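## Task

Close the lid of tip box TB2 and push its front edge fully down so it latches. It only counts if the lid stays shut without the robot holding it. Afterwards release it and move the grippers away.

## Robot and tools

Robot: two arms, left_arm and right_arm, mounted on one upright column behind the near edge of the table. left_arm is the robot's own left and sits on the +y side; image left/right says nothing about this. Each arm has seven joints (shoulder pitch, shoulder roll, upper arm roll, elbow, forearm roll, wrist pitch, wrist yaw) and a parallel gripper. The same joint values on both arms produce mirrored postures.

Frame: one shared scene frame. z = 0 is the table top and +z is up; +x points away from the robot over the table; the origin is 0.07 m behind the centre of the table's near edge. The robot faces roughly +x, possibly turned slightly about the column. Reported hand positions can be somewhat off, more so at long reach.

Gripper axes: fingers point along the gripper's +z, and they open and close along its y. end_effector_position is the spot between the pads when closed, a little under 1 cm behind the tips; closing pushes the tips about 17 mm further along +z. A closed hand presents a flat fingertip face, handy for pressing a lid edge.

Row layout (used by execute_actions and move): 16 numbers, always both arms, left_arm first: x, y, z, qw, qx, qy, qz, opening, then the same eight for right_arm. x, y, z are an absolute target position in metres in the scene frame; the quaternion is an absolute orientation target, w first, in the same frame. opening runs from -1 (closed) to +1 (fully open, 0.145 m); it is a commanded finger setting, not an offset. Optionally 14 more numbers from 0 to 1 may follow: stiffness scales for each joint, left_arm's seven then right_arm's seven, in joint order; each stays in effect until rewritten.

execute_actions(actions): a list of actions; each action is a list of up to 15 rows, one row per 1/30 s control step. If fewer than 15 rows are given, the last one repeats to fill 15 steps. An empty list just reports state and images. An action is rejected for both arms if any target lies over 0.6 m from that gripper's current position along any of the gripper's own axes; if the first action fails this or anything is malformed, nothing in the call runs. Each step the commanded pose is limited to 70 mm and 16 degrees from the measured pose, so far targets take several actions, and the arm stops at the last limited pose. To hold orientation, resend a fixed quaternion every row rather than copying a drifted reported one. An idle arm should get its last reported full pose and desired opening in every call.

move(target, speed, blocking): target is one 16-number row (absolute poses). Both grippers travel in straight lines and finish together, in 0.5 to 10 s; anything longer is cut at 10 s. speed is m/s, 0.002 to 0.5, default 0.25; rotation is capped at twice that in rad/s. Paths ignore obstacles and the other arm, and grippers may lag, wander or briefly exceed speed, especially with the arm near straight. Opening is applied at the start. Faster moves and targets set deeper past contact press harder, so press slowly with modest overshoot. blocking=false returns after 0.5 s; then use wait(0) or stop before sending further rows or moves.

wait(seconds): 0 to 10; arms keep their last command; returns early if a running move ends. stop(): brakes a running move (needs braking room; fingers keep moving).

zoom_image(camera, region): camera is cam_high, cam_low, cam_left_wrist or cam_right_wrist; region [x0, y0, x1, y1] in pixels of that 672x504 image, origin top-left, at most 504 by 504.

finished_scene(scene): ends the current scene by number (1 or 2) once the result is stable; irreversible. The result states whether it succeeded and gives the next task.

Results: the state line lists each arm's position and wxyz quaternion. Hand target lines show where each controller is currently heading. grip_measured is the actual opening on the command scale; to grip, command clearly below it (about 10 N per pad max). The move: line gives the ending (done, off_target, moving, held, fault) and limits (paced = pose clipped; held = some steps blocked, after which the arm may surge) plus each gripper's distance to its pose. HELD in step readings marks a step where that arm was held back. pose unreachable means the clearance check altered or blocked that arm's command. FAULT means an arm stopped. MOTOR HOT appears from 85 °C; at 100 °C an OVER-TEMPERATURE FAULT stops the arm and weak joints sag. Holding loads or pressing builds heat.

Cameras: cam_high, cam_low and two wrist cameras, each with K, distortion and T_world_to_cam (world to camera, metres) supplied; real poses may differ by up to about 2.3 degrees and 9 mm for fixed cameras. Wrist camera poses follow the arm's joint readings.

Avoid: knocking anything off the table, tipping the box (it is loose and must finish flat on the base plate), arms touching or pushing each other, fast impacts and very hard presses, and leaving a gripper holding the lid down. Occasional external tugs or pushes can occur. Release and retract at the end.

Each tool is called after "Emit:" as name(argument=value, ...) on one line, values as JSON.

## Session

Emit:
execute_actions(actions=[])

Scene clock: 0.00 s.
left_arm: end_effector_position=(+0.2969, -0.0891, +0.1227) grip_measured=+1.00 end_effector_quat_wxyz=(+0.225, +0.117, +0.962, -0.102) | right_arm: end_effector_position=(+0.3848, -0.1959, +0.2722) grip_measured=+1.00 end_effector_quat_wxyz=(+0.049, +0.354, +0.934, +0.002)
Joint positions: left_arm=[ 0.718  0.076 -1.498  0.974 -1.417 -0.207  0.761  0.145] | right_arm=[ 1.254  0.134 -1.168  0.53  -0.658 -0.679  1.334  0.145]
Joint velocities: left_arm=[-0.033 -0.011 -0.002 -0.002 -0.007 -0.066 -0.081  0.   ] | right_arm=[ 0.011 -0.033 -0.012  0.012 -0.037 -0.007  0.066  0.   ]
Motor temperatures (°C, as the motors report them): left_arm=[27 25 29 25 27 27 28] | right_arm=[26 27 28 28 28 29 25]
Hand target (left_arm): +0.297, -0.089, +0.123; +0.225, +0.117, +0.962, -0.102
Hand target (right_arm): +0.385, -0.196, +0.272; +0.049, +0.354, +0.934, +0.002
Joint stiffness scale: left_arm=[1. 1. 1. 1. 1. 1. 1.] | right_arm=[1. 1. 1. 1. 1. 1. 1.]

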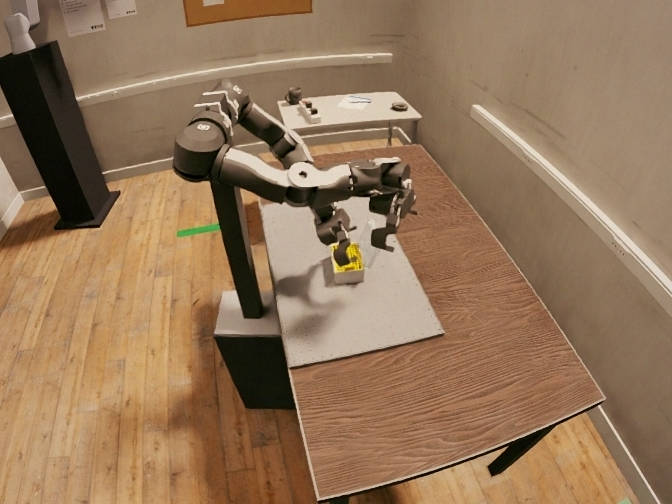

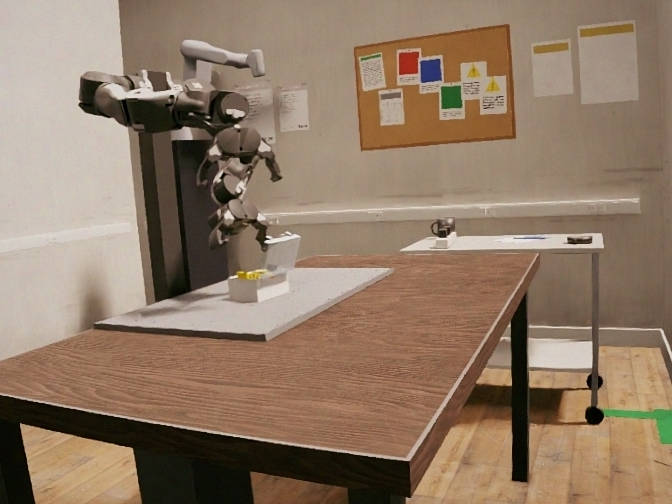

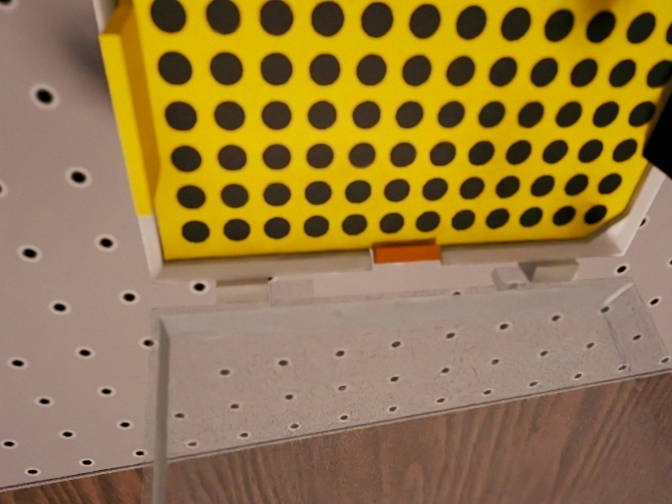

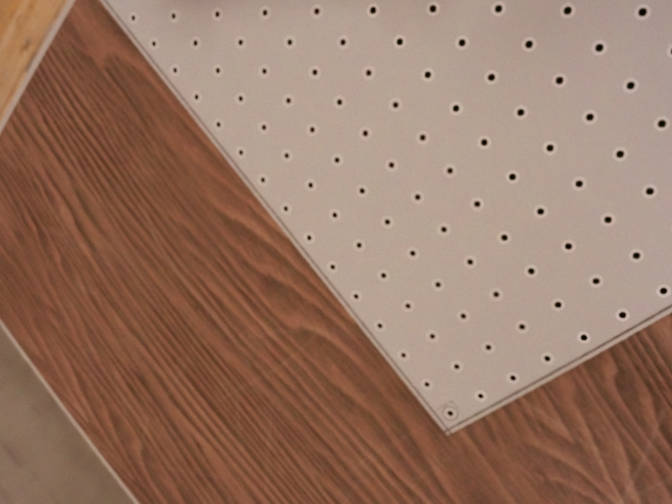

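Emit:
zoom_image(camera="cam_high", region=[260, 180, 440, 315])

Emit:
zoom_image(camera="cam_low", region=[180, 190, 360, 325])

Region (260, 180, 440, 315) of cam_high's 672x504 image, scaled by 2.800, with more detail than that image has; it fills the top 378 rows of this view, and the rest is white.

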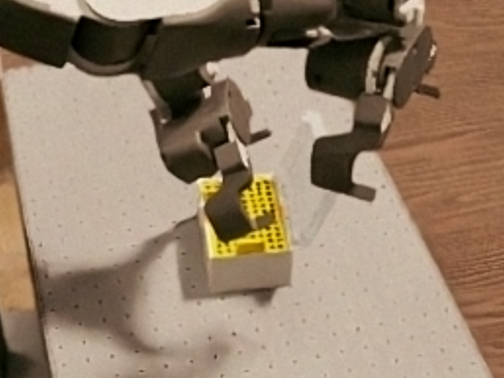

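Region (180, 190, 360, 325) of cam_low's 672x504 image, scaled by 2.800, with more detail than that image has; it fills the top 378 rows of this view, and the rest is white.

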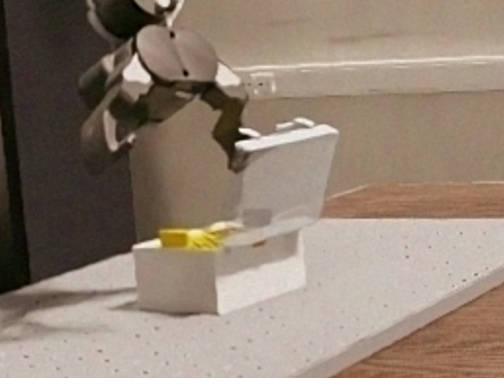

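Emit:
move(target=[0.25,0.16,0.25,0.225,0.117,0.962,-0.102,1, 0.45,-0.06,0.22,0.049,0.354,0.934,0.002,-1])

Emit:
move(target=[0.25,0.16,0.25,0.225,0.117,0.962,-0.102,1, 0.45,-0.06,0.11,0.049,0.354,0.934,0.002,-1], speed=0.15)

Scene clock: 3.13 s.
left_arm: end_effector_position=(+0.2521, +0.1625, +0.2463) grip_measured=+1.00 end_effector_quat_wxyz=(+0.219, +0.111, +0.964, -0.101) | right_arm: end_effector_position=(+0.4468, -0.0597, +0.2214) grip_measured=-1.00 end_effector_quat_wxyz=(+0.265, +0.320, +0.887, +0.199)
Joint positions: left_arm=[ 0.752  1.434 -1.477  2.099 -1.324 -0.297  0.55   0.145] | right_arm=[ 1.12  -0.18  -1.531  0.306 -0.768 -0.252  0.45   0.   ]
Joint velocities: left_arm=[-0.077 -0.033 -0.002  0.002 -0.007  0.007 -0.007 -0.   ] | right_arm=[-0.033  0.055 -0.012 -0.012  0.037 -0.022 -0.037 -0.   ]
Motor temperatures (°C, as the motors report them): left_arm=[27 25 29 25 27 27 28] | right_arm=[26 27 28 28 28 29 25]
Hand target (left_arm): +0.252, +0.162, +0.247; +0.219, +0.113, +0.964, -0.103
Hand target (right_arm): +0.448, -0.060, +0.222; +0.267, +0.321, +0.886, +0.201
Off the commanded pose (left_arm): 0.005 m, 1 deg.
Off the commanded pose (right_arm): 0.003 m, 34 deg; orientation clipped at the last step of the last action.
Joint stiffness scale: left_arm=[1. 1. 1. 1. 1. 1. 1.] | right_arm=[1. 1. 1. 1. 1. 1. 1.]
joint sent to its limit (right arm) — the command would take joint 2 (shoulder roll) past its lower limit, so that joint was sent only as far as its limit.
move: off_target (left_arm, right_arm); limits=paced
camera_calibration (this result's frames):
cam_left_wrist: T_world_to_cam=[[0.0550473, 0.98456, 0.166168, -0.219519], [0.773817, -0.147239, 0.616059, -0.313351], [0.631013, 0.094671, -0.769974, 0.0672712], [0, 0, 0, 1]] pos_world=[0.212111, 0.163623, 0.281317]
cam_right_wrist: T_world_to_cam=[[0.624966, 0.766698, 0.146942, -0.25333], [0.611278, -0.597698, 0.518745, -0.410627], [0.485547, -0.234376, -0.842206, 0.0146485], [0, 0, 0, 1]] pos_world=[0.402218, -0.0477695, 0.262573]

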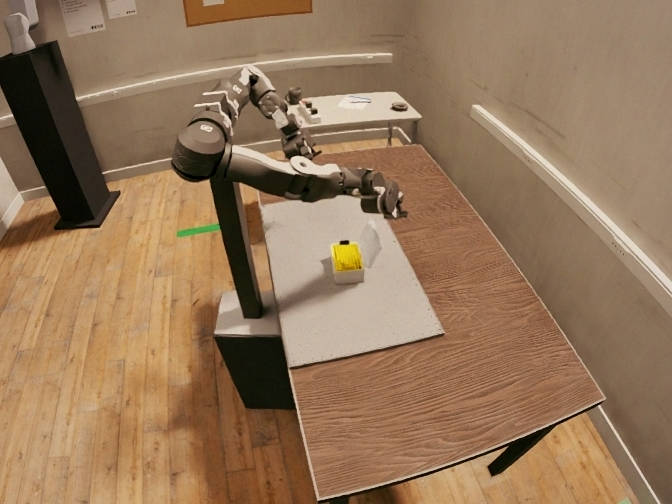

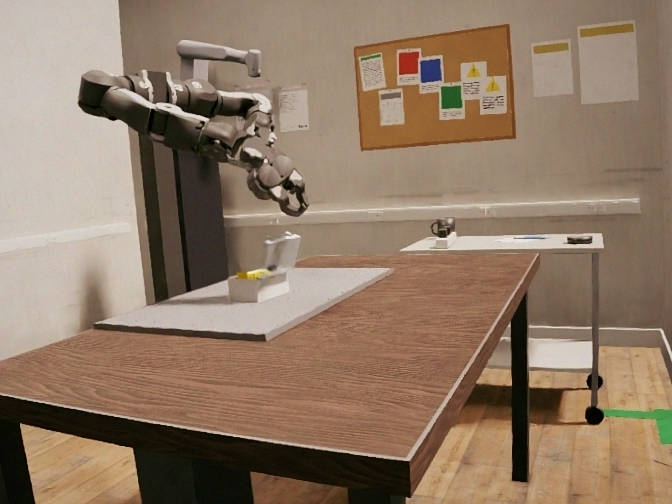

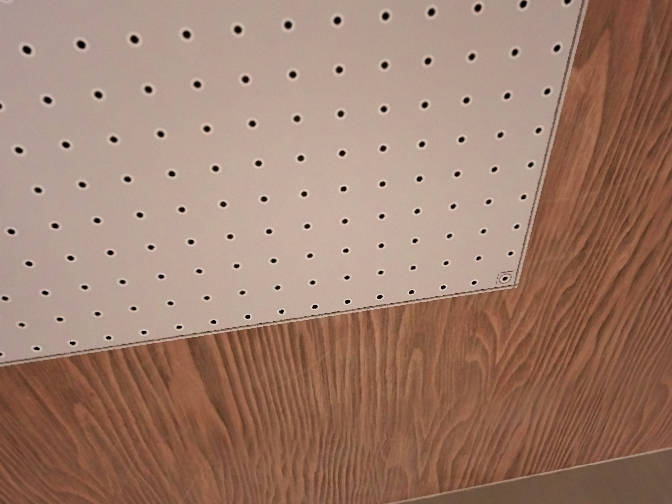

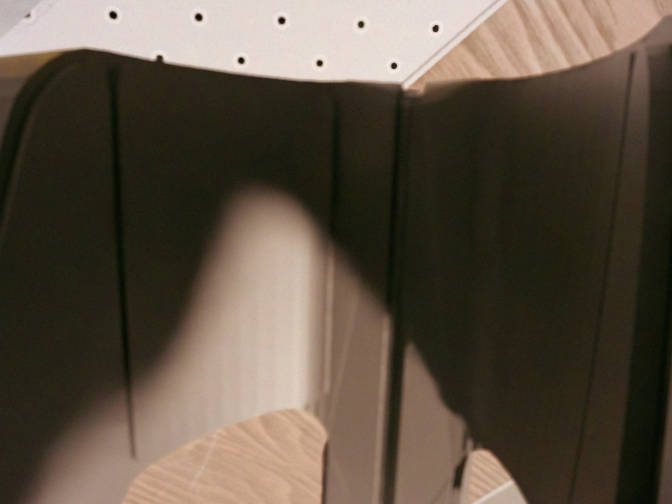

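Scene clock: 5.40 s.
left_arm: end_effector_position=(+0.2495, +0.1591, +0.2498) grip_measured=+1.00 end_effector_quat_wxyz=(+0.223, +0.118, +0.962, -0.105) | right_arm: end_effector_position=(+0.4295, -0.0668, +0.1672) grip_measured=-1.00 end_effector_quat_wxyz=(+0.335, +0.312, +0.855, +0.244)
Joint positions: left_arm=[ 0.752  1.443 -1.477  2.123 -1.336 -0.293  0.551  0.145] | right_arm=[ 0.926 -0.18  -1.562  0.21  -0.881 -0.08   0.1    0.   ]
Joint velocities: left_arm=[ 0.099  0.055 -0.017 -0.012 -0.066  0.007 -0.022 -0.   ] | right_arm=[-0.055  0.055 -0.002  0.012  0.007 -0.007 -0.037  0.   ]
Motor temperatures (°C, as the motors report them): left_arm=[27 25 29 25 27 27 28] | right_arm=[27 27 28 28 28 29 25]
Hand target (left_arm): +0.250, +0.160, +0.250; +0.225, +0.117, +0.962, -0.102
Hand target (right_arm): +0.410, -0.071, +0.143; +0.297, +0.320, +0.873, +0.216
Off the commanded pose (left_arm): 0.001 m, 0 deg.
Off the commanded pose (right_arm): 0.061 m, 44 deg; orientation clipped at the last step of the last action.
Joint stiffness scale: left_arm=[1. 1. 1. 1. 1. 1. 1.] | right_arm=[1. 1. 1. 1. 1. 1. 1.]
joint sent to its limit (right arm) — the command would take joint 2 (shoulder roll) past its lower limit and joint 3 (upper arm roll) past its lower limit, so those joints were sent only as far as their limits.
move: off_target (right_arm); limits=paced
camera_calibration (this result's frames):
cam_left_wrist: T_world_to_cam=[[0.0681065, 0.984498, 0.161635, -0.218765], [0.765878, -0.155418, 0.62392, -0.312726], [0.639368, 0.0813, -0.76459, 0.0705958], [0, 0, 0, 1]] pos_world=[0.209272, 0.161031, 0.284453]
cam_right_wrist: T_world_to_cam=[[0.594053, 0.751111, 0.287983, -0.2405], [0.508678, -0.628086, 0.588858, -0.345848], [0.623176, -0.203322, -0.75519, -0.0958442], [0, 0, 0, 1]] pos_world=[0.378523, -0.0560676, 0.200535]

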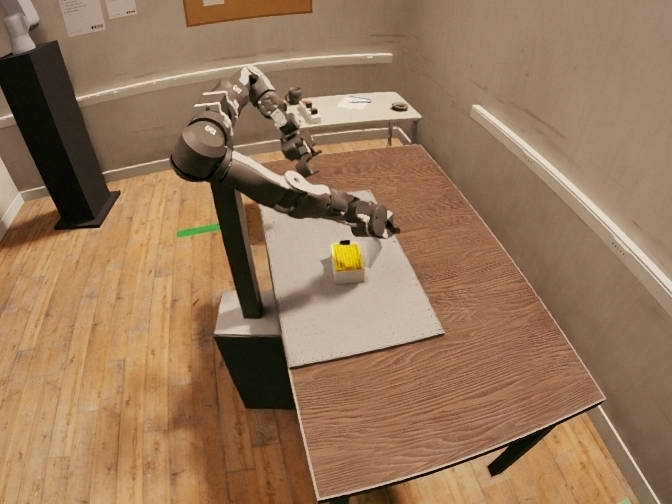

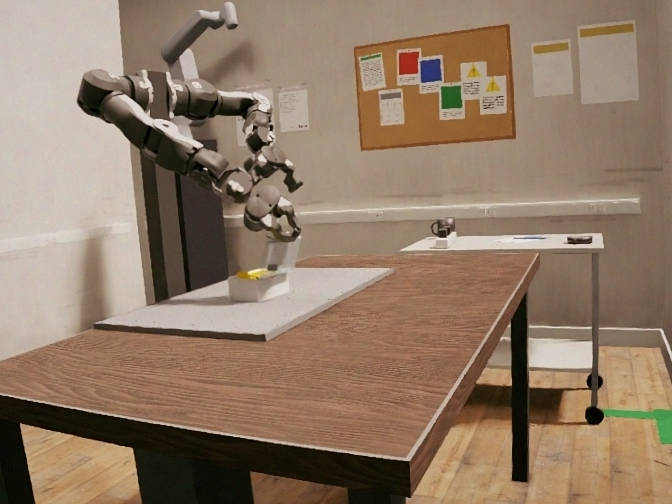

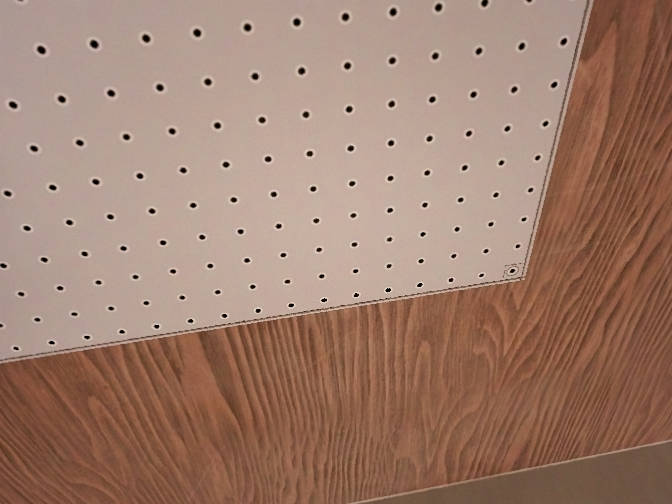

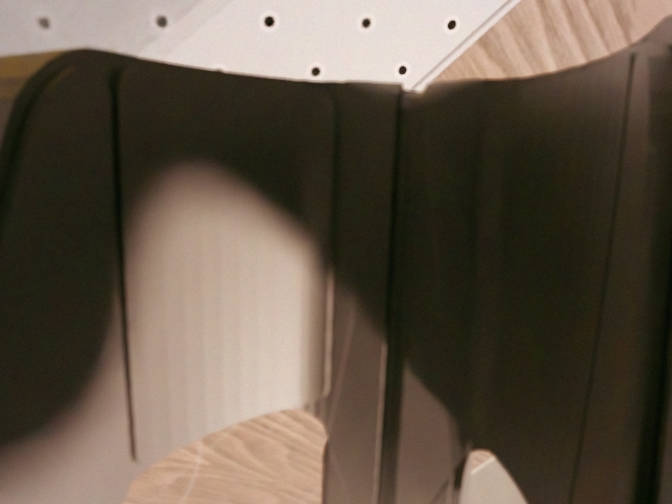

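Emit:
zoom_image(camera="cam_low", region=[180, 170, 360, 305])

Region (180, 170, 360, 305) of cam_low's 672x504 image, scaled by 2.800, with more detail than that image has; it fills the top 378 rows of this view, and the rest is white.

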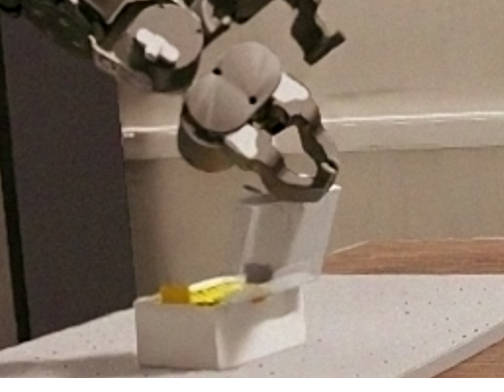

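Emit:
move(target=[0.25,0.16,0.25,0.225,0.117,0.962,-0.102,1, 0.43,-0.22,0.2,0.335,0.312,0.855,0.244,-1], speed=0.15)

Emit:
move(target=[0.25,0.16,0.25,0.225,0.117,0.962,-0.102,1, 0.43,-0.2,0.11,0.335,0.312,0.855,0.244,-1], speed=0.15)

Scene clock: 8.47 s.
left_arm: end_effector_position=(+0.2496, +0.1592, +0.2498) grip_measured=+1.00 end_effector_quat_wxyz=(+0.223, +0.118, +0.962, -0.105) | right_arm: end_effector_position=(+0.4304, -0.2198, +0.2001) grip_measured=-1.00 end_effector_quat_wxyz=(+0.336, +0.313, +0.854, +0.244)
Joint positions: left_arm=[ 0.752  1.443 -1.477  2.123 -1.336 -0.292  0.552  0.145] | right_arm=[ 1.033  0.282 -1.562  0.438 -0.871 -0.308 -0.01   0.   ]
Joint velocities: left_arm=[-0.011  0.033  0.007  0.002  0.007  0.051 -0.007 -0.   ] | right_arm=[-0.055  0.011  0.012  0.007  0.037 -0.007  0.022 -0.   ]
Motor temperatures (°C, as the motors report them): left_arm=[27 25 29 25 27 27 28] | right_arm=[27 27 28 28 28 29 25]
Hand target (left_arm): +0.250, +0.160, +0.250; +0.225, +0.117, +0.962, -0.102
Hand target (right_arm): +0.431, -0.220, +0.201; +0.336, +0.312, +0.854, +0.245
Off the commanded pose (left_arm): 0.001 m, 0 deg.
Off the commanded pose (right_arm): 0.000 m, 0 deg.
Joint stiffness scale: left_arm=[1. 1. 1. 1. 1. 1. 1.] | right_arm=[1. 1. 1. 1. 1. 1. 1.]
move: done
camera_calibration (this result's frames):
cam_left_wrist: T_world_to_cam=[[0.0674809, 0.984456, 0.16215, -0.218845], [0.76572, -0.155291, 0.624145, -0.312811], [0.639624, 0.0820439, -0.764297, 0.0702846], [0, 0, 0, 1]] pos_world=[0.209338, 0.1611, 0.284444]
cam_right_wrist: T_world_to_cam=[[0.5968, 0.749062, 0.287639, -0.137089], [0.506226, -0.629626, 0.589327, -0.461156], [0.622547, -0.2061, -0.754956, -0.103071], [0, 0, 0, 1]] pos_world=[0.379431, -0.208911, 0.23339]

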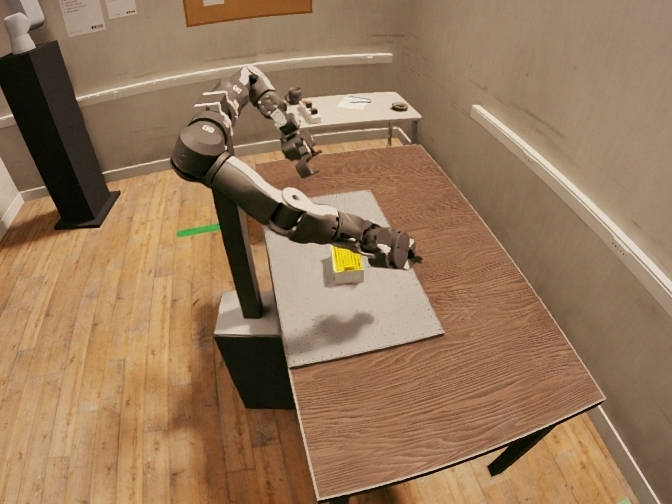

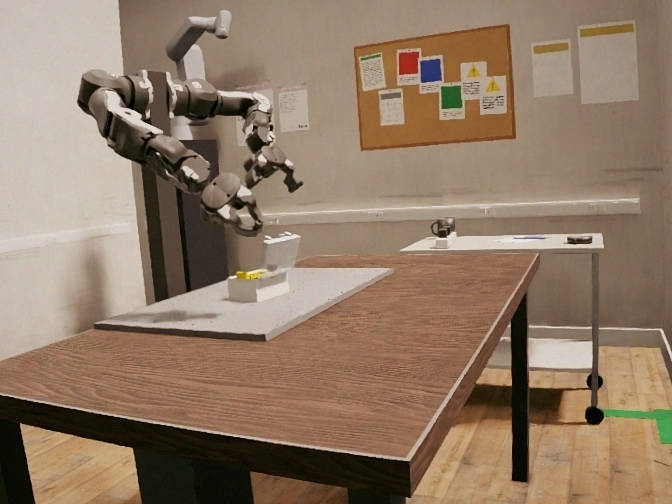

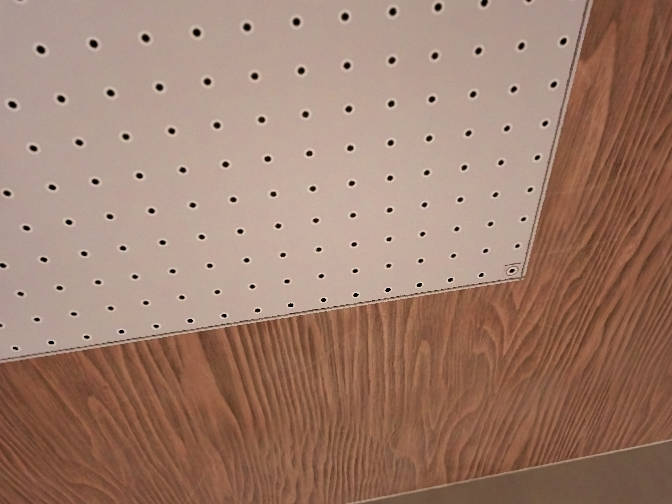

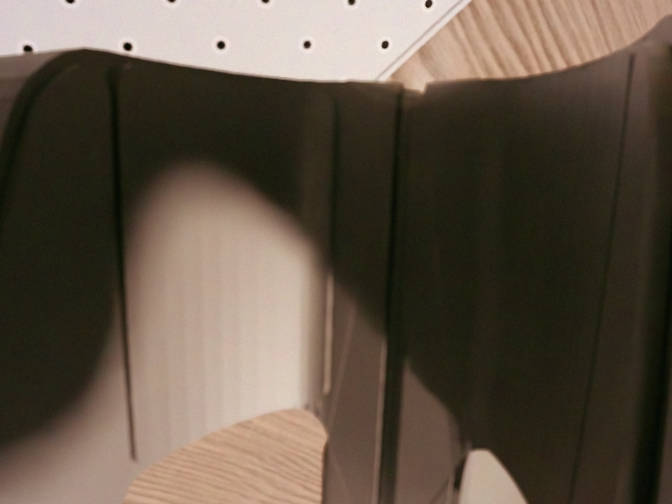

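Scene clock: 9.37 s.
left_arm: end_effector_position=(+0.2496, +0.1592, +0.2498) grip_measured=+1.00 end_effector_quat_wxyz=(+0.224, +0.118, +0.962, -0.105) | right_arm: end_effector_position=(+0.4060, -0.1967, +0.1292) grip_measured=-1.00 end_effector_quat_wxyz=(+0.365, +0.346, +0.845, +0.180)
Joint positions: left_arm=[ 0.752  1.443 -1.477  2.123 -1.336 -0.292  0.552  0.145] | right_arm=[ 0.855 -0.015 -1.565  0.033 -0.919 -0.124 -0.102  0.   ]
Joint velocities: left_arm=[ 0.121 -0.011  0.012  0.017 -0.007 -0.051 -0.037  0.   ] | right_arm=[ 0.055 -0.033 -0.007 -0.007  0.037 -0.022 -0.022 -0.   ]
Motor temperatures (°C, as the motors report them): left_arm=[27 25 29 25 27 27 28] | right_arm=[27 27 28 28 28 29 25]
Hand target (left_arm): +0.250, +0.160, +0.250; +0.225, +0.117, +0.962, -0.102
Hand target (right_arm): +0.407, -0.198, +0.130; +0.367, +0.345, +0.845, +0.178
Off the commanded pose (left_arm): 0.001 m, 0 deg.
Off the commanded pose (right_arm): 0.031 m, 9 deg.
Joint stiffness scale: left_arm=[1. 1. 1. 1. 1. 1. 1.] | right_arm=[1. 1. 1. 1. 1. 1. 1.]
elbow stopped short (right arm): the move would have taken joint 4 (elbow) straighter than the controller allows; a more bent joint 4 avoids this.
move: off_target (right_arm)
camera_calibration (this result's frames):
cam_left_wrist: T_world_to_cam=[[0.0676272, 0.984415, 0.162336, -0.218936], [0.765515, -0.155546, 0.624334, -0.312796], [0.639854, 0.082049, -0.764104, 0.0701656], [0, 0, 0, 1]] pos_world=[0.20936, 0.161113, 0.284444]
cam_right_wrist: T_world_to_cam=[[0.682795, 0.698096, 0.21553, -0.155114], [0.431448, -0.623337, 0.652153, -0.369029], [0.589614, -0.352297, -0.726803, -0.155603], [0, 0, 0, 1]] pos_world=[0.356873, -0.176564, 0.161003]

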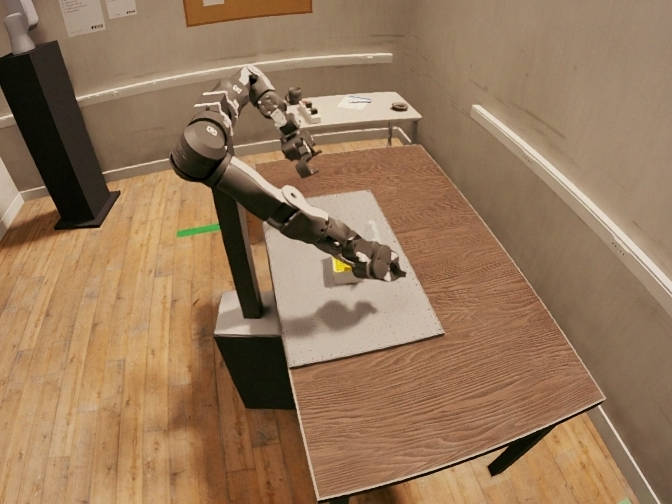

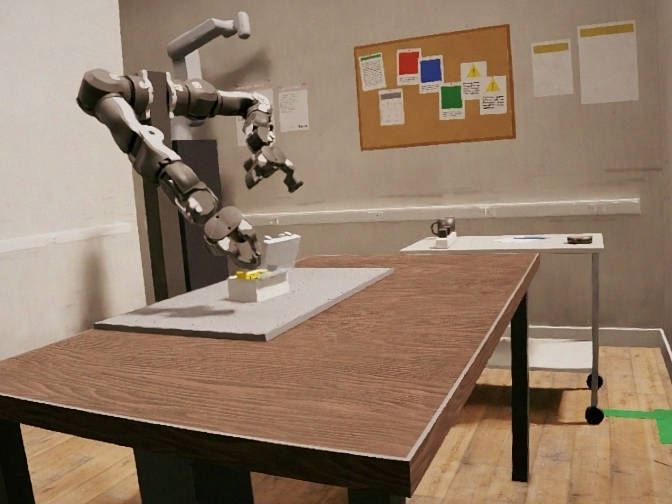

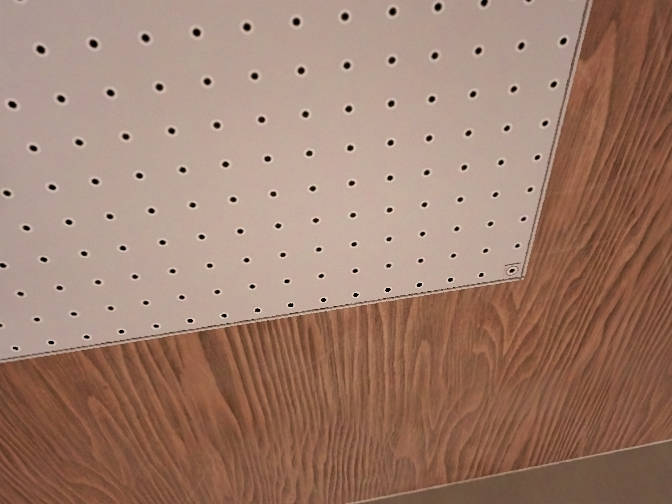

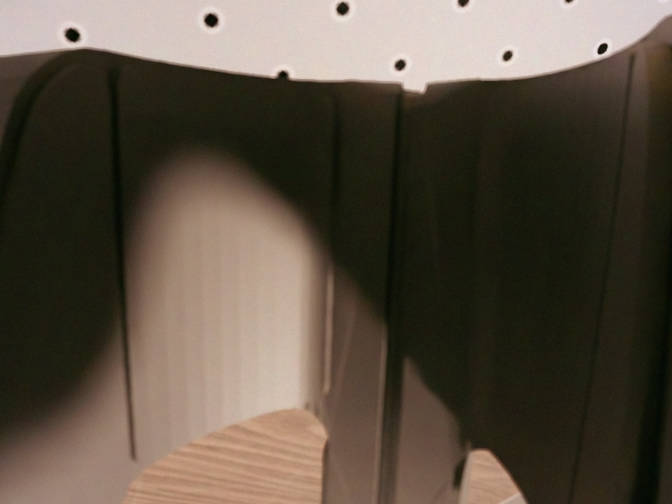

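Emit:
move(target=[0.25,0.16,0.25,0.225,0.117,0.962,-0.102,1, 0.35,-0.09,0.23,0,0.707,0.707,0,1], speed=0.15)

Emit:
move(target=[0.25,0.16,0.25,0.225,0.117,0.962,-0.102,1, 0.35,-0.08,0.12,0,0.707,0.707,0,1], speed=0.1)

Scene clock: 14.67 s.
left_arm: end_effector_position=(+0.2496, +0.1592, +0.2498) grip_measured=+1.00 end_effector_quat_wxyz=(+0.224, +0.118, +0.962, -0.105) | right_arm: end_effector_position=(+0.3505, -0.0909, +0.2284) grip_measured=+1.00 end_effector_quat_wxyz=(+0.009, +0.703, +0.711, +0.001)
Joint positions: left_arm=[ 0.752  1.443 -1.477  2.123 -1.336 -0.292  0.552  0.145] | right_arm=[ 1.134 -0.054 -1.28   0.62  -0.432  0.43   1.362  0.145]
Joint velocities: left_arm=[ 0.011  0.033 -0.012 -0.012  0.007 -0.051 -0.022 -0.   ] | right_arm=[-0.033  0.011 -0.002 -0.002 -0.022  0.066 -0.022 -0.   ]
Motor temperatures (°C, as the motors report them): left_arm=[27 25 29 25 27 27 28] | right_arm=[28 27 28 28 28 29 25]
Hand target (left_arm): +0.250, +0.160, +0.250; +0.225, +0.117, +0.962, -0.102
Hand target (right_arm): +0.350, -0.091, +0.229; +0.007, +0.705, +0.709, -0.000
Off the commanded pose (left_arm): 0.001 m, 0 deg.
Off the commanded pose (right_arm): 0.002 m, 1 deg.
Joint stiffness scale: left_arm=[1. 1. 1. 1. 1. 1. 1.] | right_arm=[1. 1. 1. 1. 1. 1. 1.]
move: done
camera_calibration (this result's frames):
cam_left_wrist: T_world_to_cam=[[0.0676272, 0.984415, 0.162336, -0.218936], [0.765515, -0.155546, 0.624334, -0.312796], [0.639854, 0.082049, -0.764104, 0.0701656], [0, 0, 0, 1]] pos_world=[0.20936, 0.161113, 0.284444]
cam_right_wrist: T_world_to_cam=[[0.920157, 0.0645512, -0.386192, -0.215825], [0.136214, -0.977482, 0.161165, -0.160317], [-0.367093, -0.200902, -0.90823, 0.377026], [0, 0, 0, 1]] pos_world=[0.358834, -0.0670298, 0.284913]

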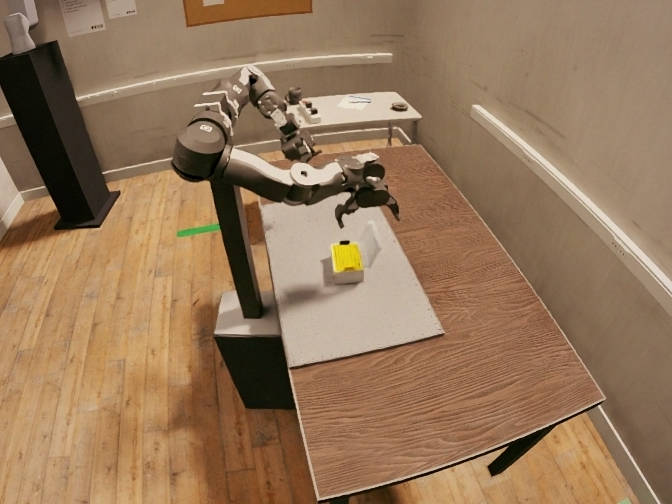

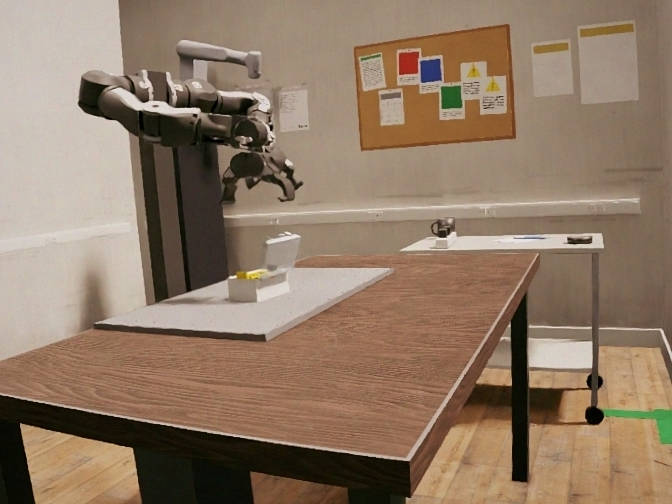

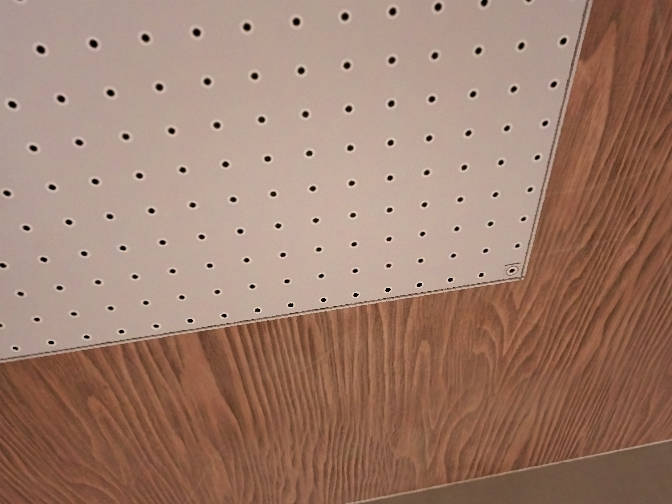

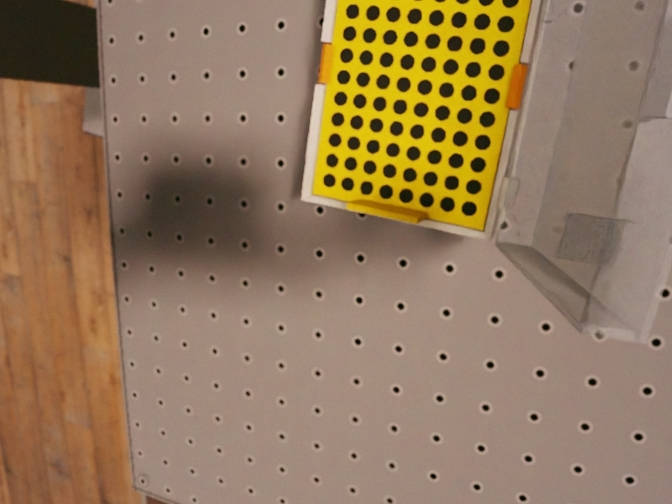

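Scene clock: 16.10 s.
left_arm: end_effector_position=(+0.2496, +0.1592, +0.2498) grip_measured=+1.00 end_effector_quat_wxyz=(+0.224, +0.118, +0.962, -0.105) | right_arm: end_effector_position=(+0.3481, -0.0793, +0.1194) grip_measured=+1.00 end_effector_quat_wxyz=(+0.053, +0.703, +0.701, +0.112)
Joint positions: left_arm=[ 0.752  1.443 -1.477  2.123 -1.336 -0.292  0.552  0.145] | right_arm=[ 0.916 -0.18  -1.437  0.255 -0.201  0.209  0.746  0.145]
Joint velocities: left_arm=[ 0.033 -0.011 -0.017 -0.007  0.081 -0.051 -0.022  0.   ] | right_arm=[-0.011  0.011 -0.066  0.022  0.066  0.007  0.007 -0.   ]
Motor temperatures (°C, as the motors report them): left_arm=[27 25 29 25 27 27 28] | right_arm=[28 27 28 28 28 29 25]
Hand target (left_arm): +0.250, +0.160, +0.250; +0.225, +0.117, +0.962, -0.102
Hand target (right_arm): +0.351, -0.079, +0.121; +0.055, +0.703, +0.699, +0.116
Off the commanded pose (left_arm): 0.001 m, 0 deg.
Off the commanded pose (right_arm): 0.002 m, 14 deg.
Joint stiffness scale: left_arm=[1. 1. 1. 1. 1. 1. 1.] | right_arm=[1. 1. 1. 1. 1. 1. 1.]
joint sent to its limit (right arm) — the command would take joint 2 (shoulder roll) past its lower limit, so that joint was sent only as far as its limit.
move: off_target (right_arm)
camera_calibration (this result's frames):
cam_left_wrist: T_world_to_cam=[[0.0676272, 0.984415, 0.162336, -0.218936], [0.765515, -0.155546, 0.624334, -0.312796], [0.639854, 0.082049, -0.764104, 0.0701656], [0, 0, 0, 1]] pos_world=[0.20936, 0.161113, 0.284444]
cam_right_wrist: T_world_to_cam=[[0.982085, 0.0787753, -0.17118, -0.30254], [0.0953729, -0.991274, 0.0909943, -0.109661], [-0.162518, -0.10569, -0.981029, 0.22451], [0, 0, 0, 1]] pos_world=[0.344065, -0.0611429, 0.17844]

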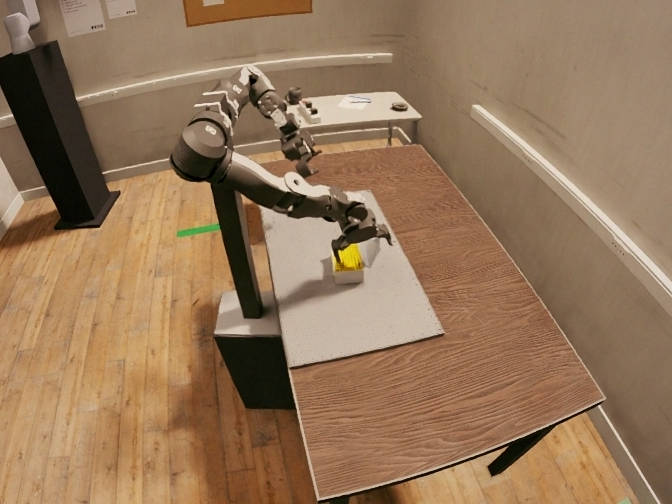

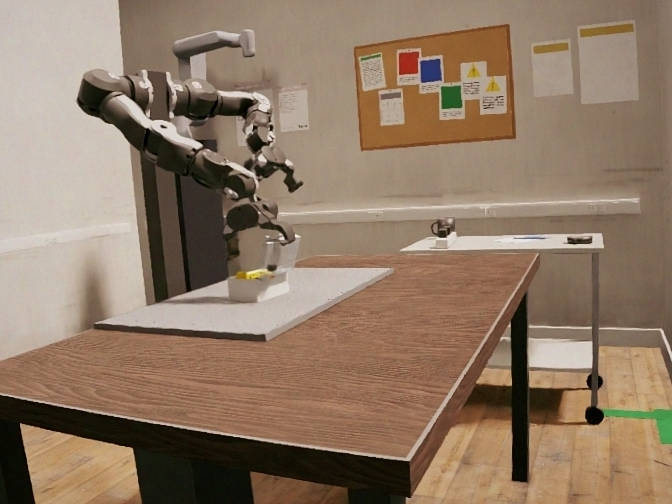

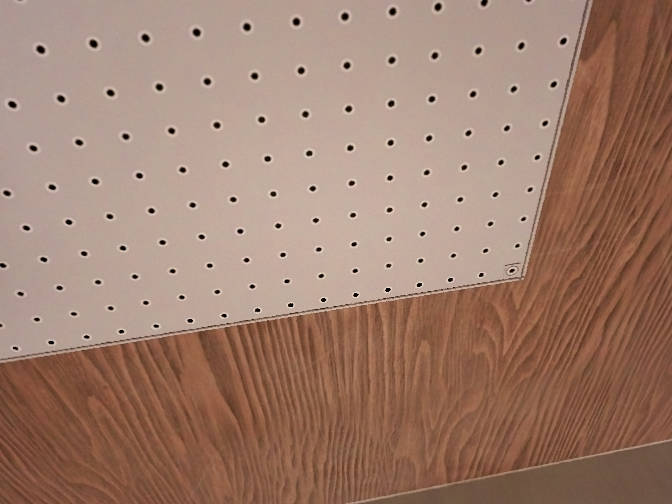

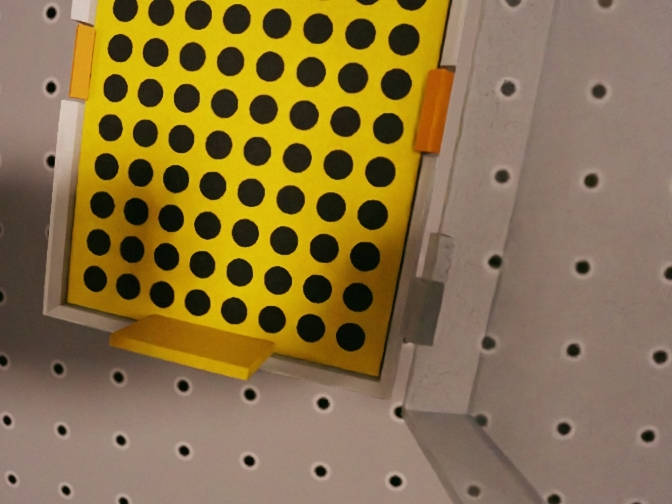

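Emit:
zoom_image(camera="cam_low", region=[180, 180, 360, 315])

Emit:
zoom_image(camera="cam_high", region=[280, 190, 440, 310])

Region (180, 180, 360, 315) of cam_low's 672x504 image, scaled by 2.800, with more detail than that image has; it fills the top 378 rows of this view, and the rest is white.

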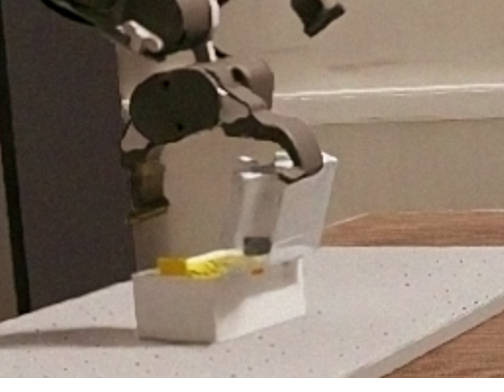

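Region (280, 190, 440, 310) of cam_high's 672x504 image, scaled by 3.150, with more detail than that image has; it fills the top 378 rows of this view, and the rest is white.

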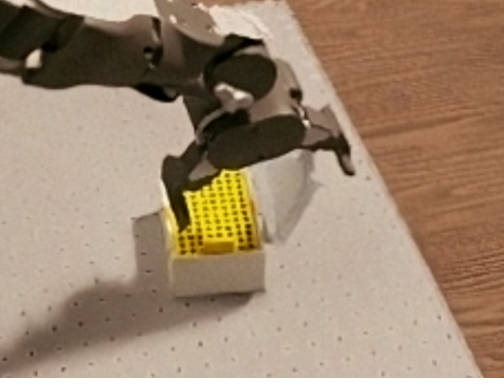

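Emit:
move(target=[0.25,0.16,0.25,0.225,0.117,0.962,-0.102,1, 0.27,-0.08,0.11,0,0.707,0.707,0,1], speed=0.06)

Emit:
zoom_image(camera="cam_low", region=[180, 180, 360, 315])

Scene clock: 19.83 s.
left_arm: end_effector_position=(+0.2496, +0.1592, +0.2498) grip_measured=+1.00 end_effector_quat_wxyz=(+0.224, +0.118, +0.962, -0.105) | right_arm: end_effector_position=(+0.2726, -0.0798, +0.1095) grip_measured=+1.00 end_effector_quat_wxyz=(+0.002, +0.707, +0.708, +0.003)
Joint positions: left_arm=[ 0.752  1.443 -1.477  2.123 -1.336 -0.292  0.552  0.145] | right_arm=[ 0.847  0.029 -1.537  0.738 -0.198  0.54   0.96   0.145]
Joint velocities: left_arm=[-0.121 -0.011 -0.002  0.002  0.022  0.007  0.022  0.   ] | right_arm=[-0.011  0.011 -0.012 -0.017 -0.007  0.037 -0.022 -0.   ]
Motor temperatures (°C, as the motors report them): left_arm=[27 25 29 25 27 27 28] | right_arm=[28 27 28 28 28 29 25]
Hand target (left_arm): +0.250, +0.160, +0.250; +0.225, +0.117, +0.962, -0.102
Hand target (right_arm): +0.270, -0.080, +0.109; -0.000, +0.707, +0.707, -0.001
Off the commanded pose (left_arm): 0.001 m, 0 deg.
Off the commanded pose (right_arm): 0.003 m, 0 deg.
Joint stiffness scale: left_arm=[1. 1. 1. 1. 1. 1. 1.] | right_arm=[1. 1. 1. 1. 1. 1. 1.]
move: done
camera_calibration (this result's frames):
cam_left_wrist: T_world_to_cam=[[0.0676272, 0.984415, 0.162336, -0.218936], [0.765515, -0.155546, 0.624334, -0.312796], [0.639854, 0.082049, -0.764104, 0.0701656], [0, 0, 0, 1]] pos_world=[0.20936, 0.161113, 0.284444]
cam_right_wrist: T_world_to_cam=[[0.917749, 0.0597541, -0.392639, -0.189796], [0.126648, -0.981036, 0.146726, -0.115852], [-0.376425, -0.184385, -0.907913, 0.246482], [0, 0, 0, 1]] pos_world=[0.28164, -0.0568668, 0.166261]

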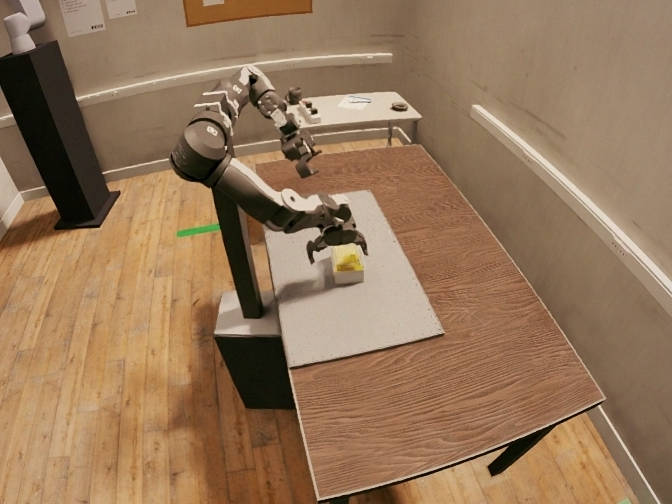

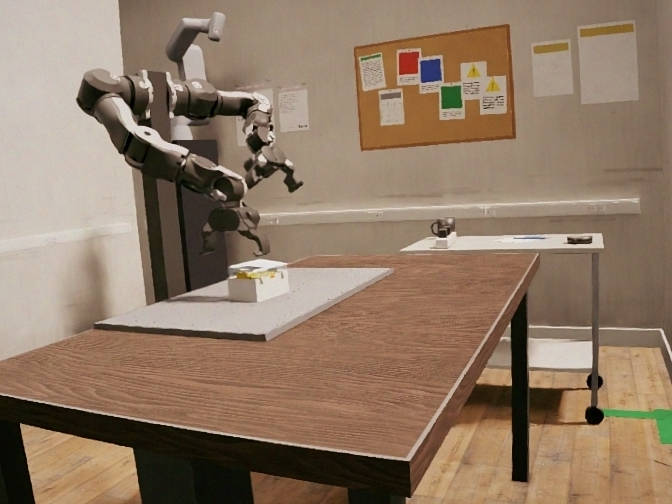

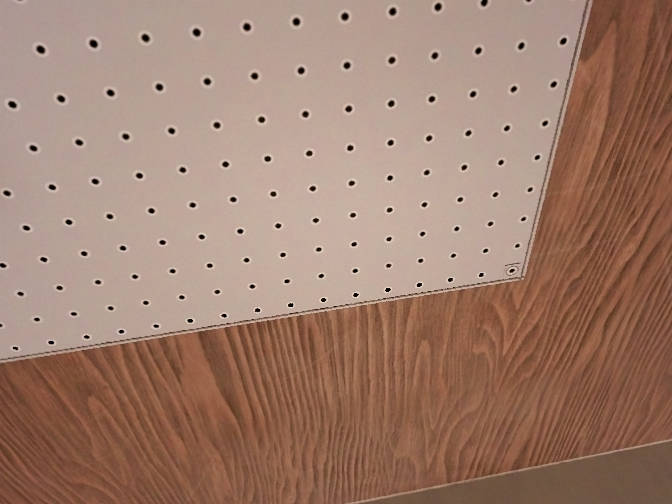

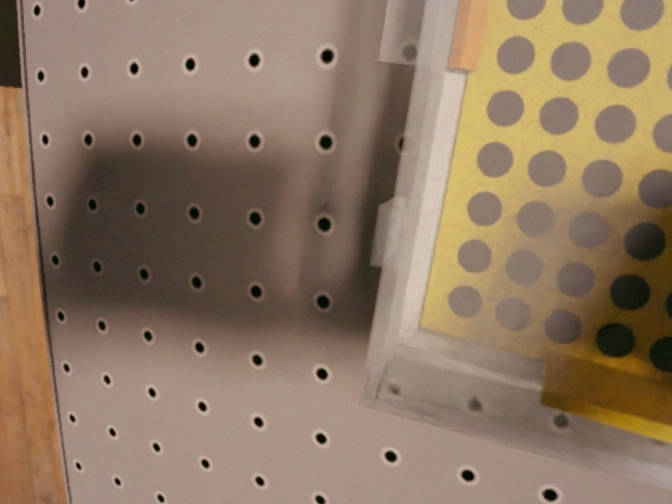

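Region (180, 180, 360, 315) of cam_low's 672x504 image, scaled by 2.800, with more detail than that image has; it fills the top 378 rows of this view, and the rest is white.

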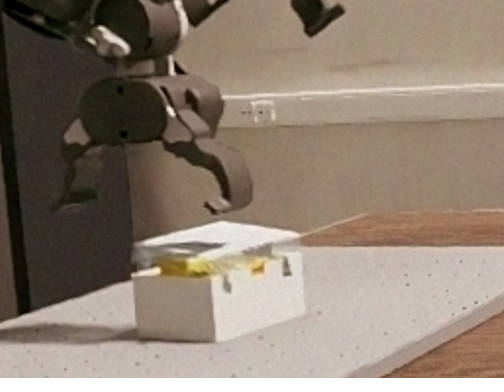

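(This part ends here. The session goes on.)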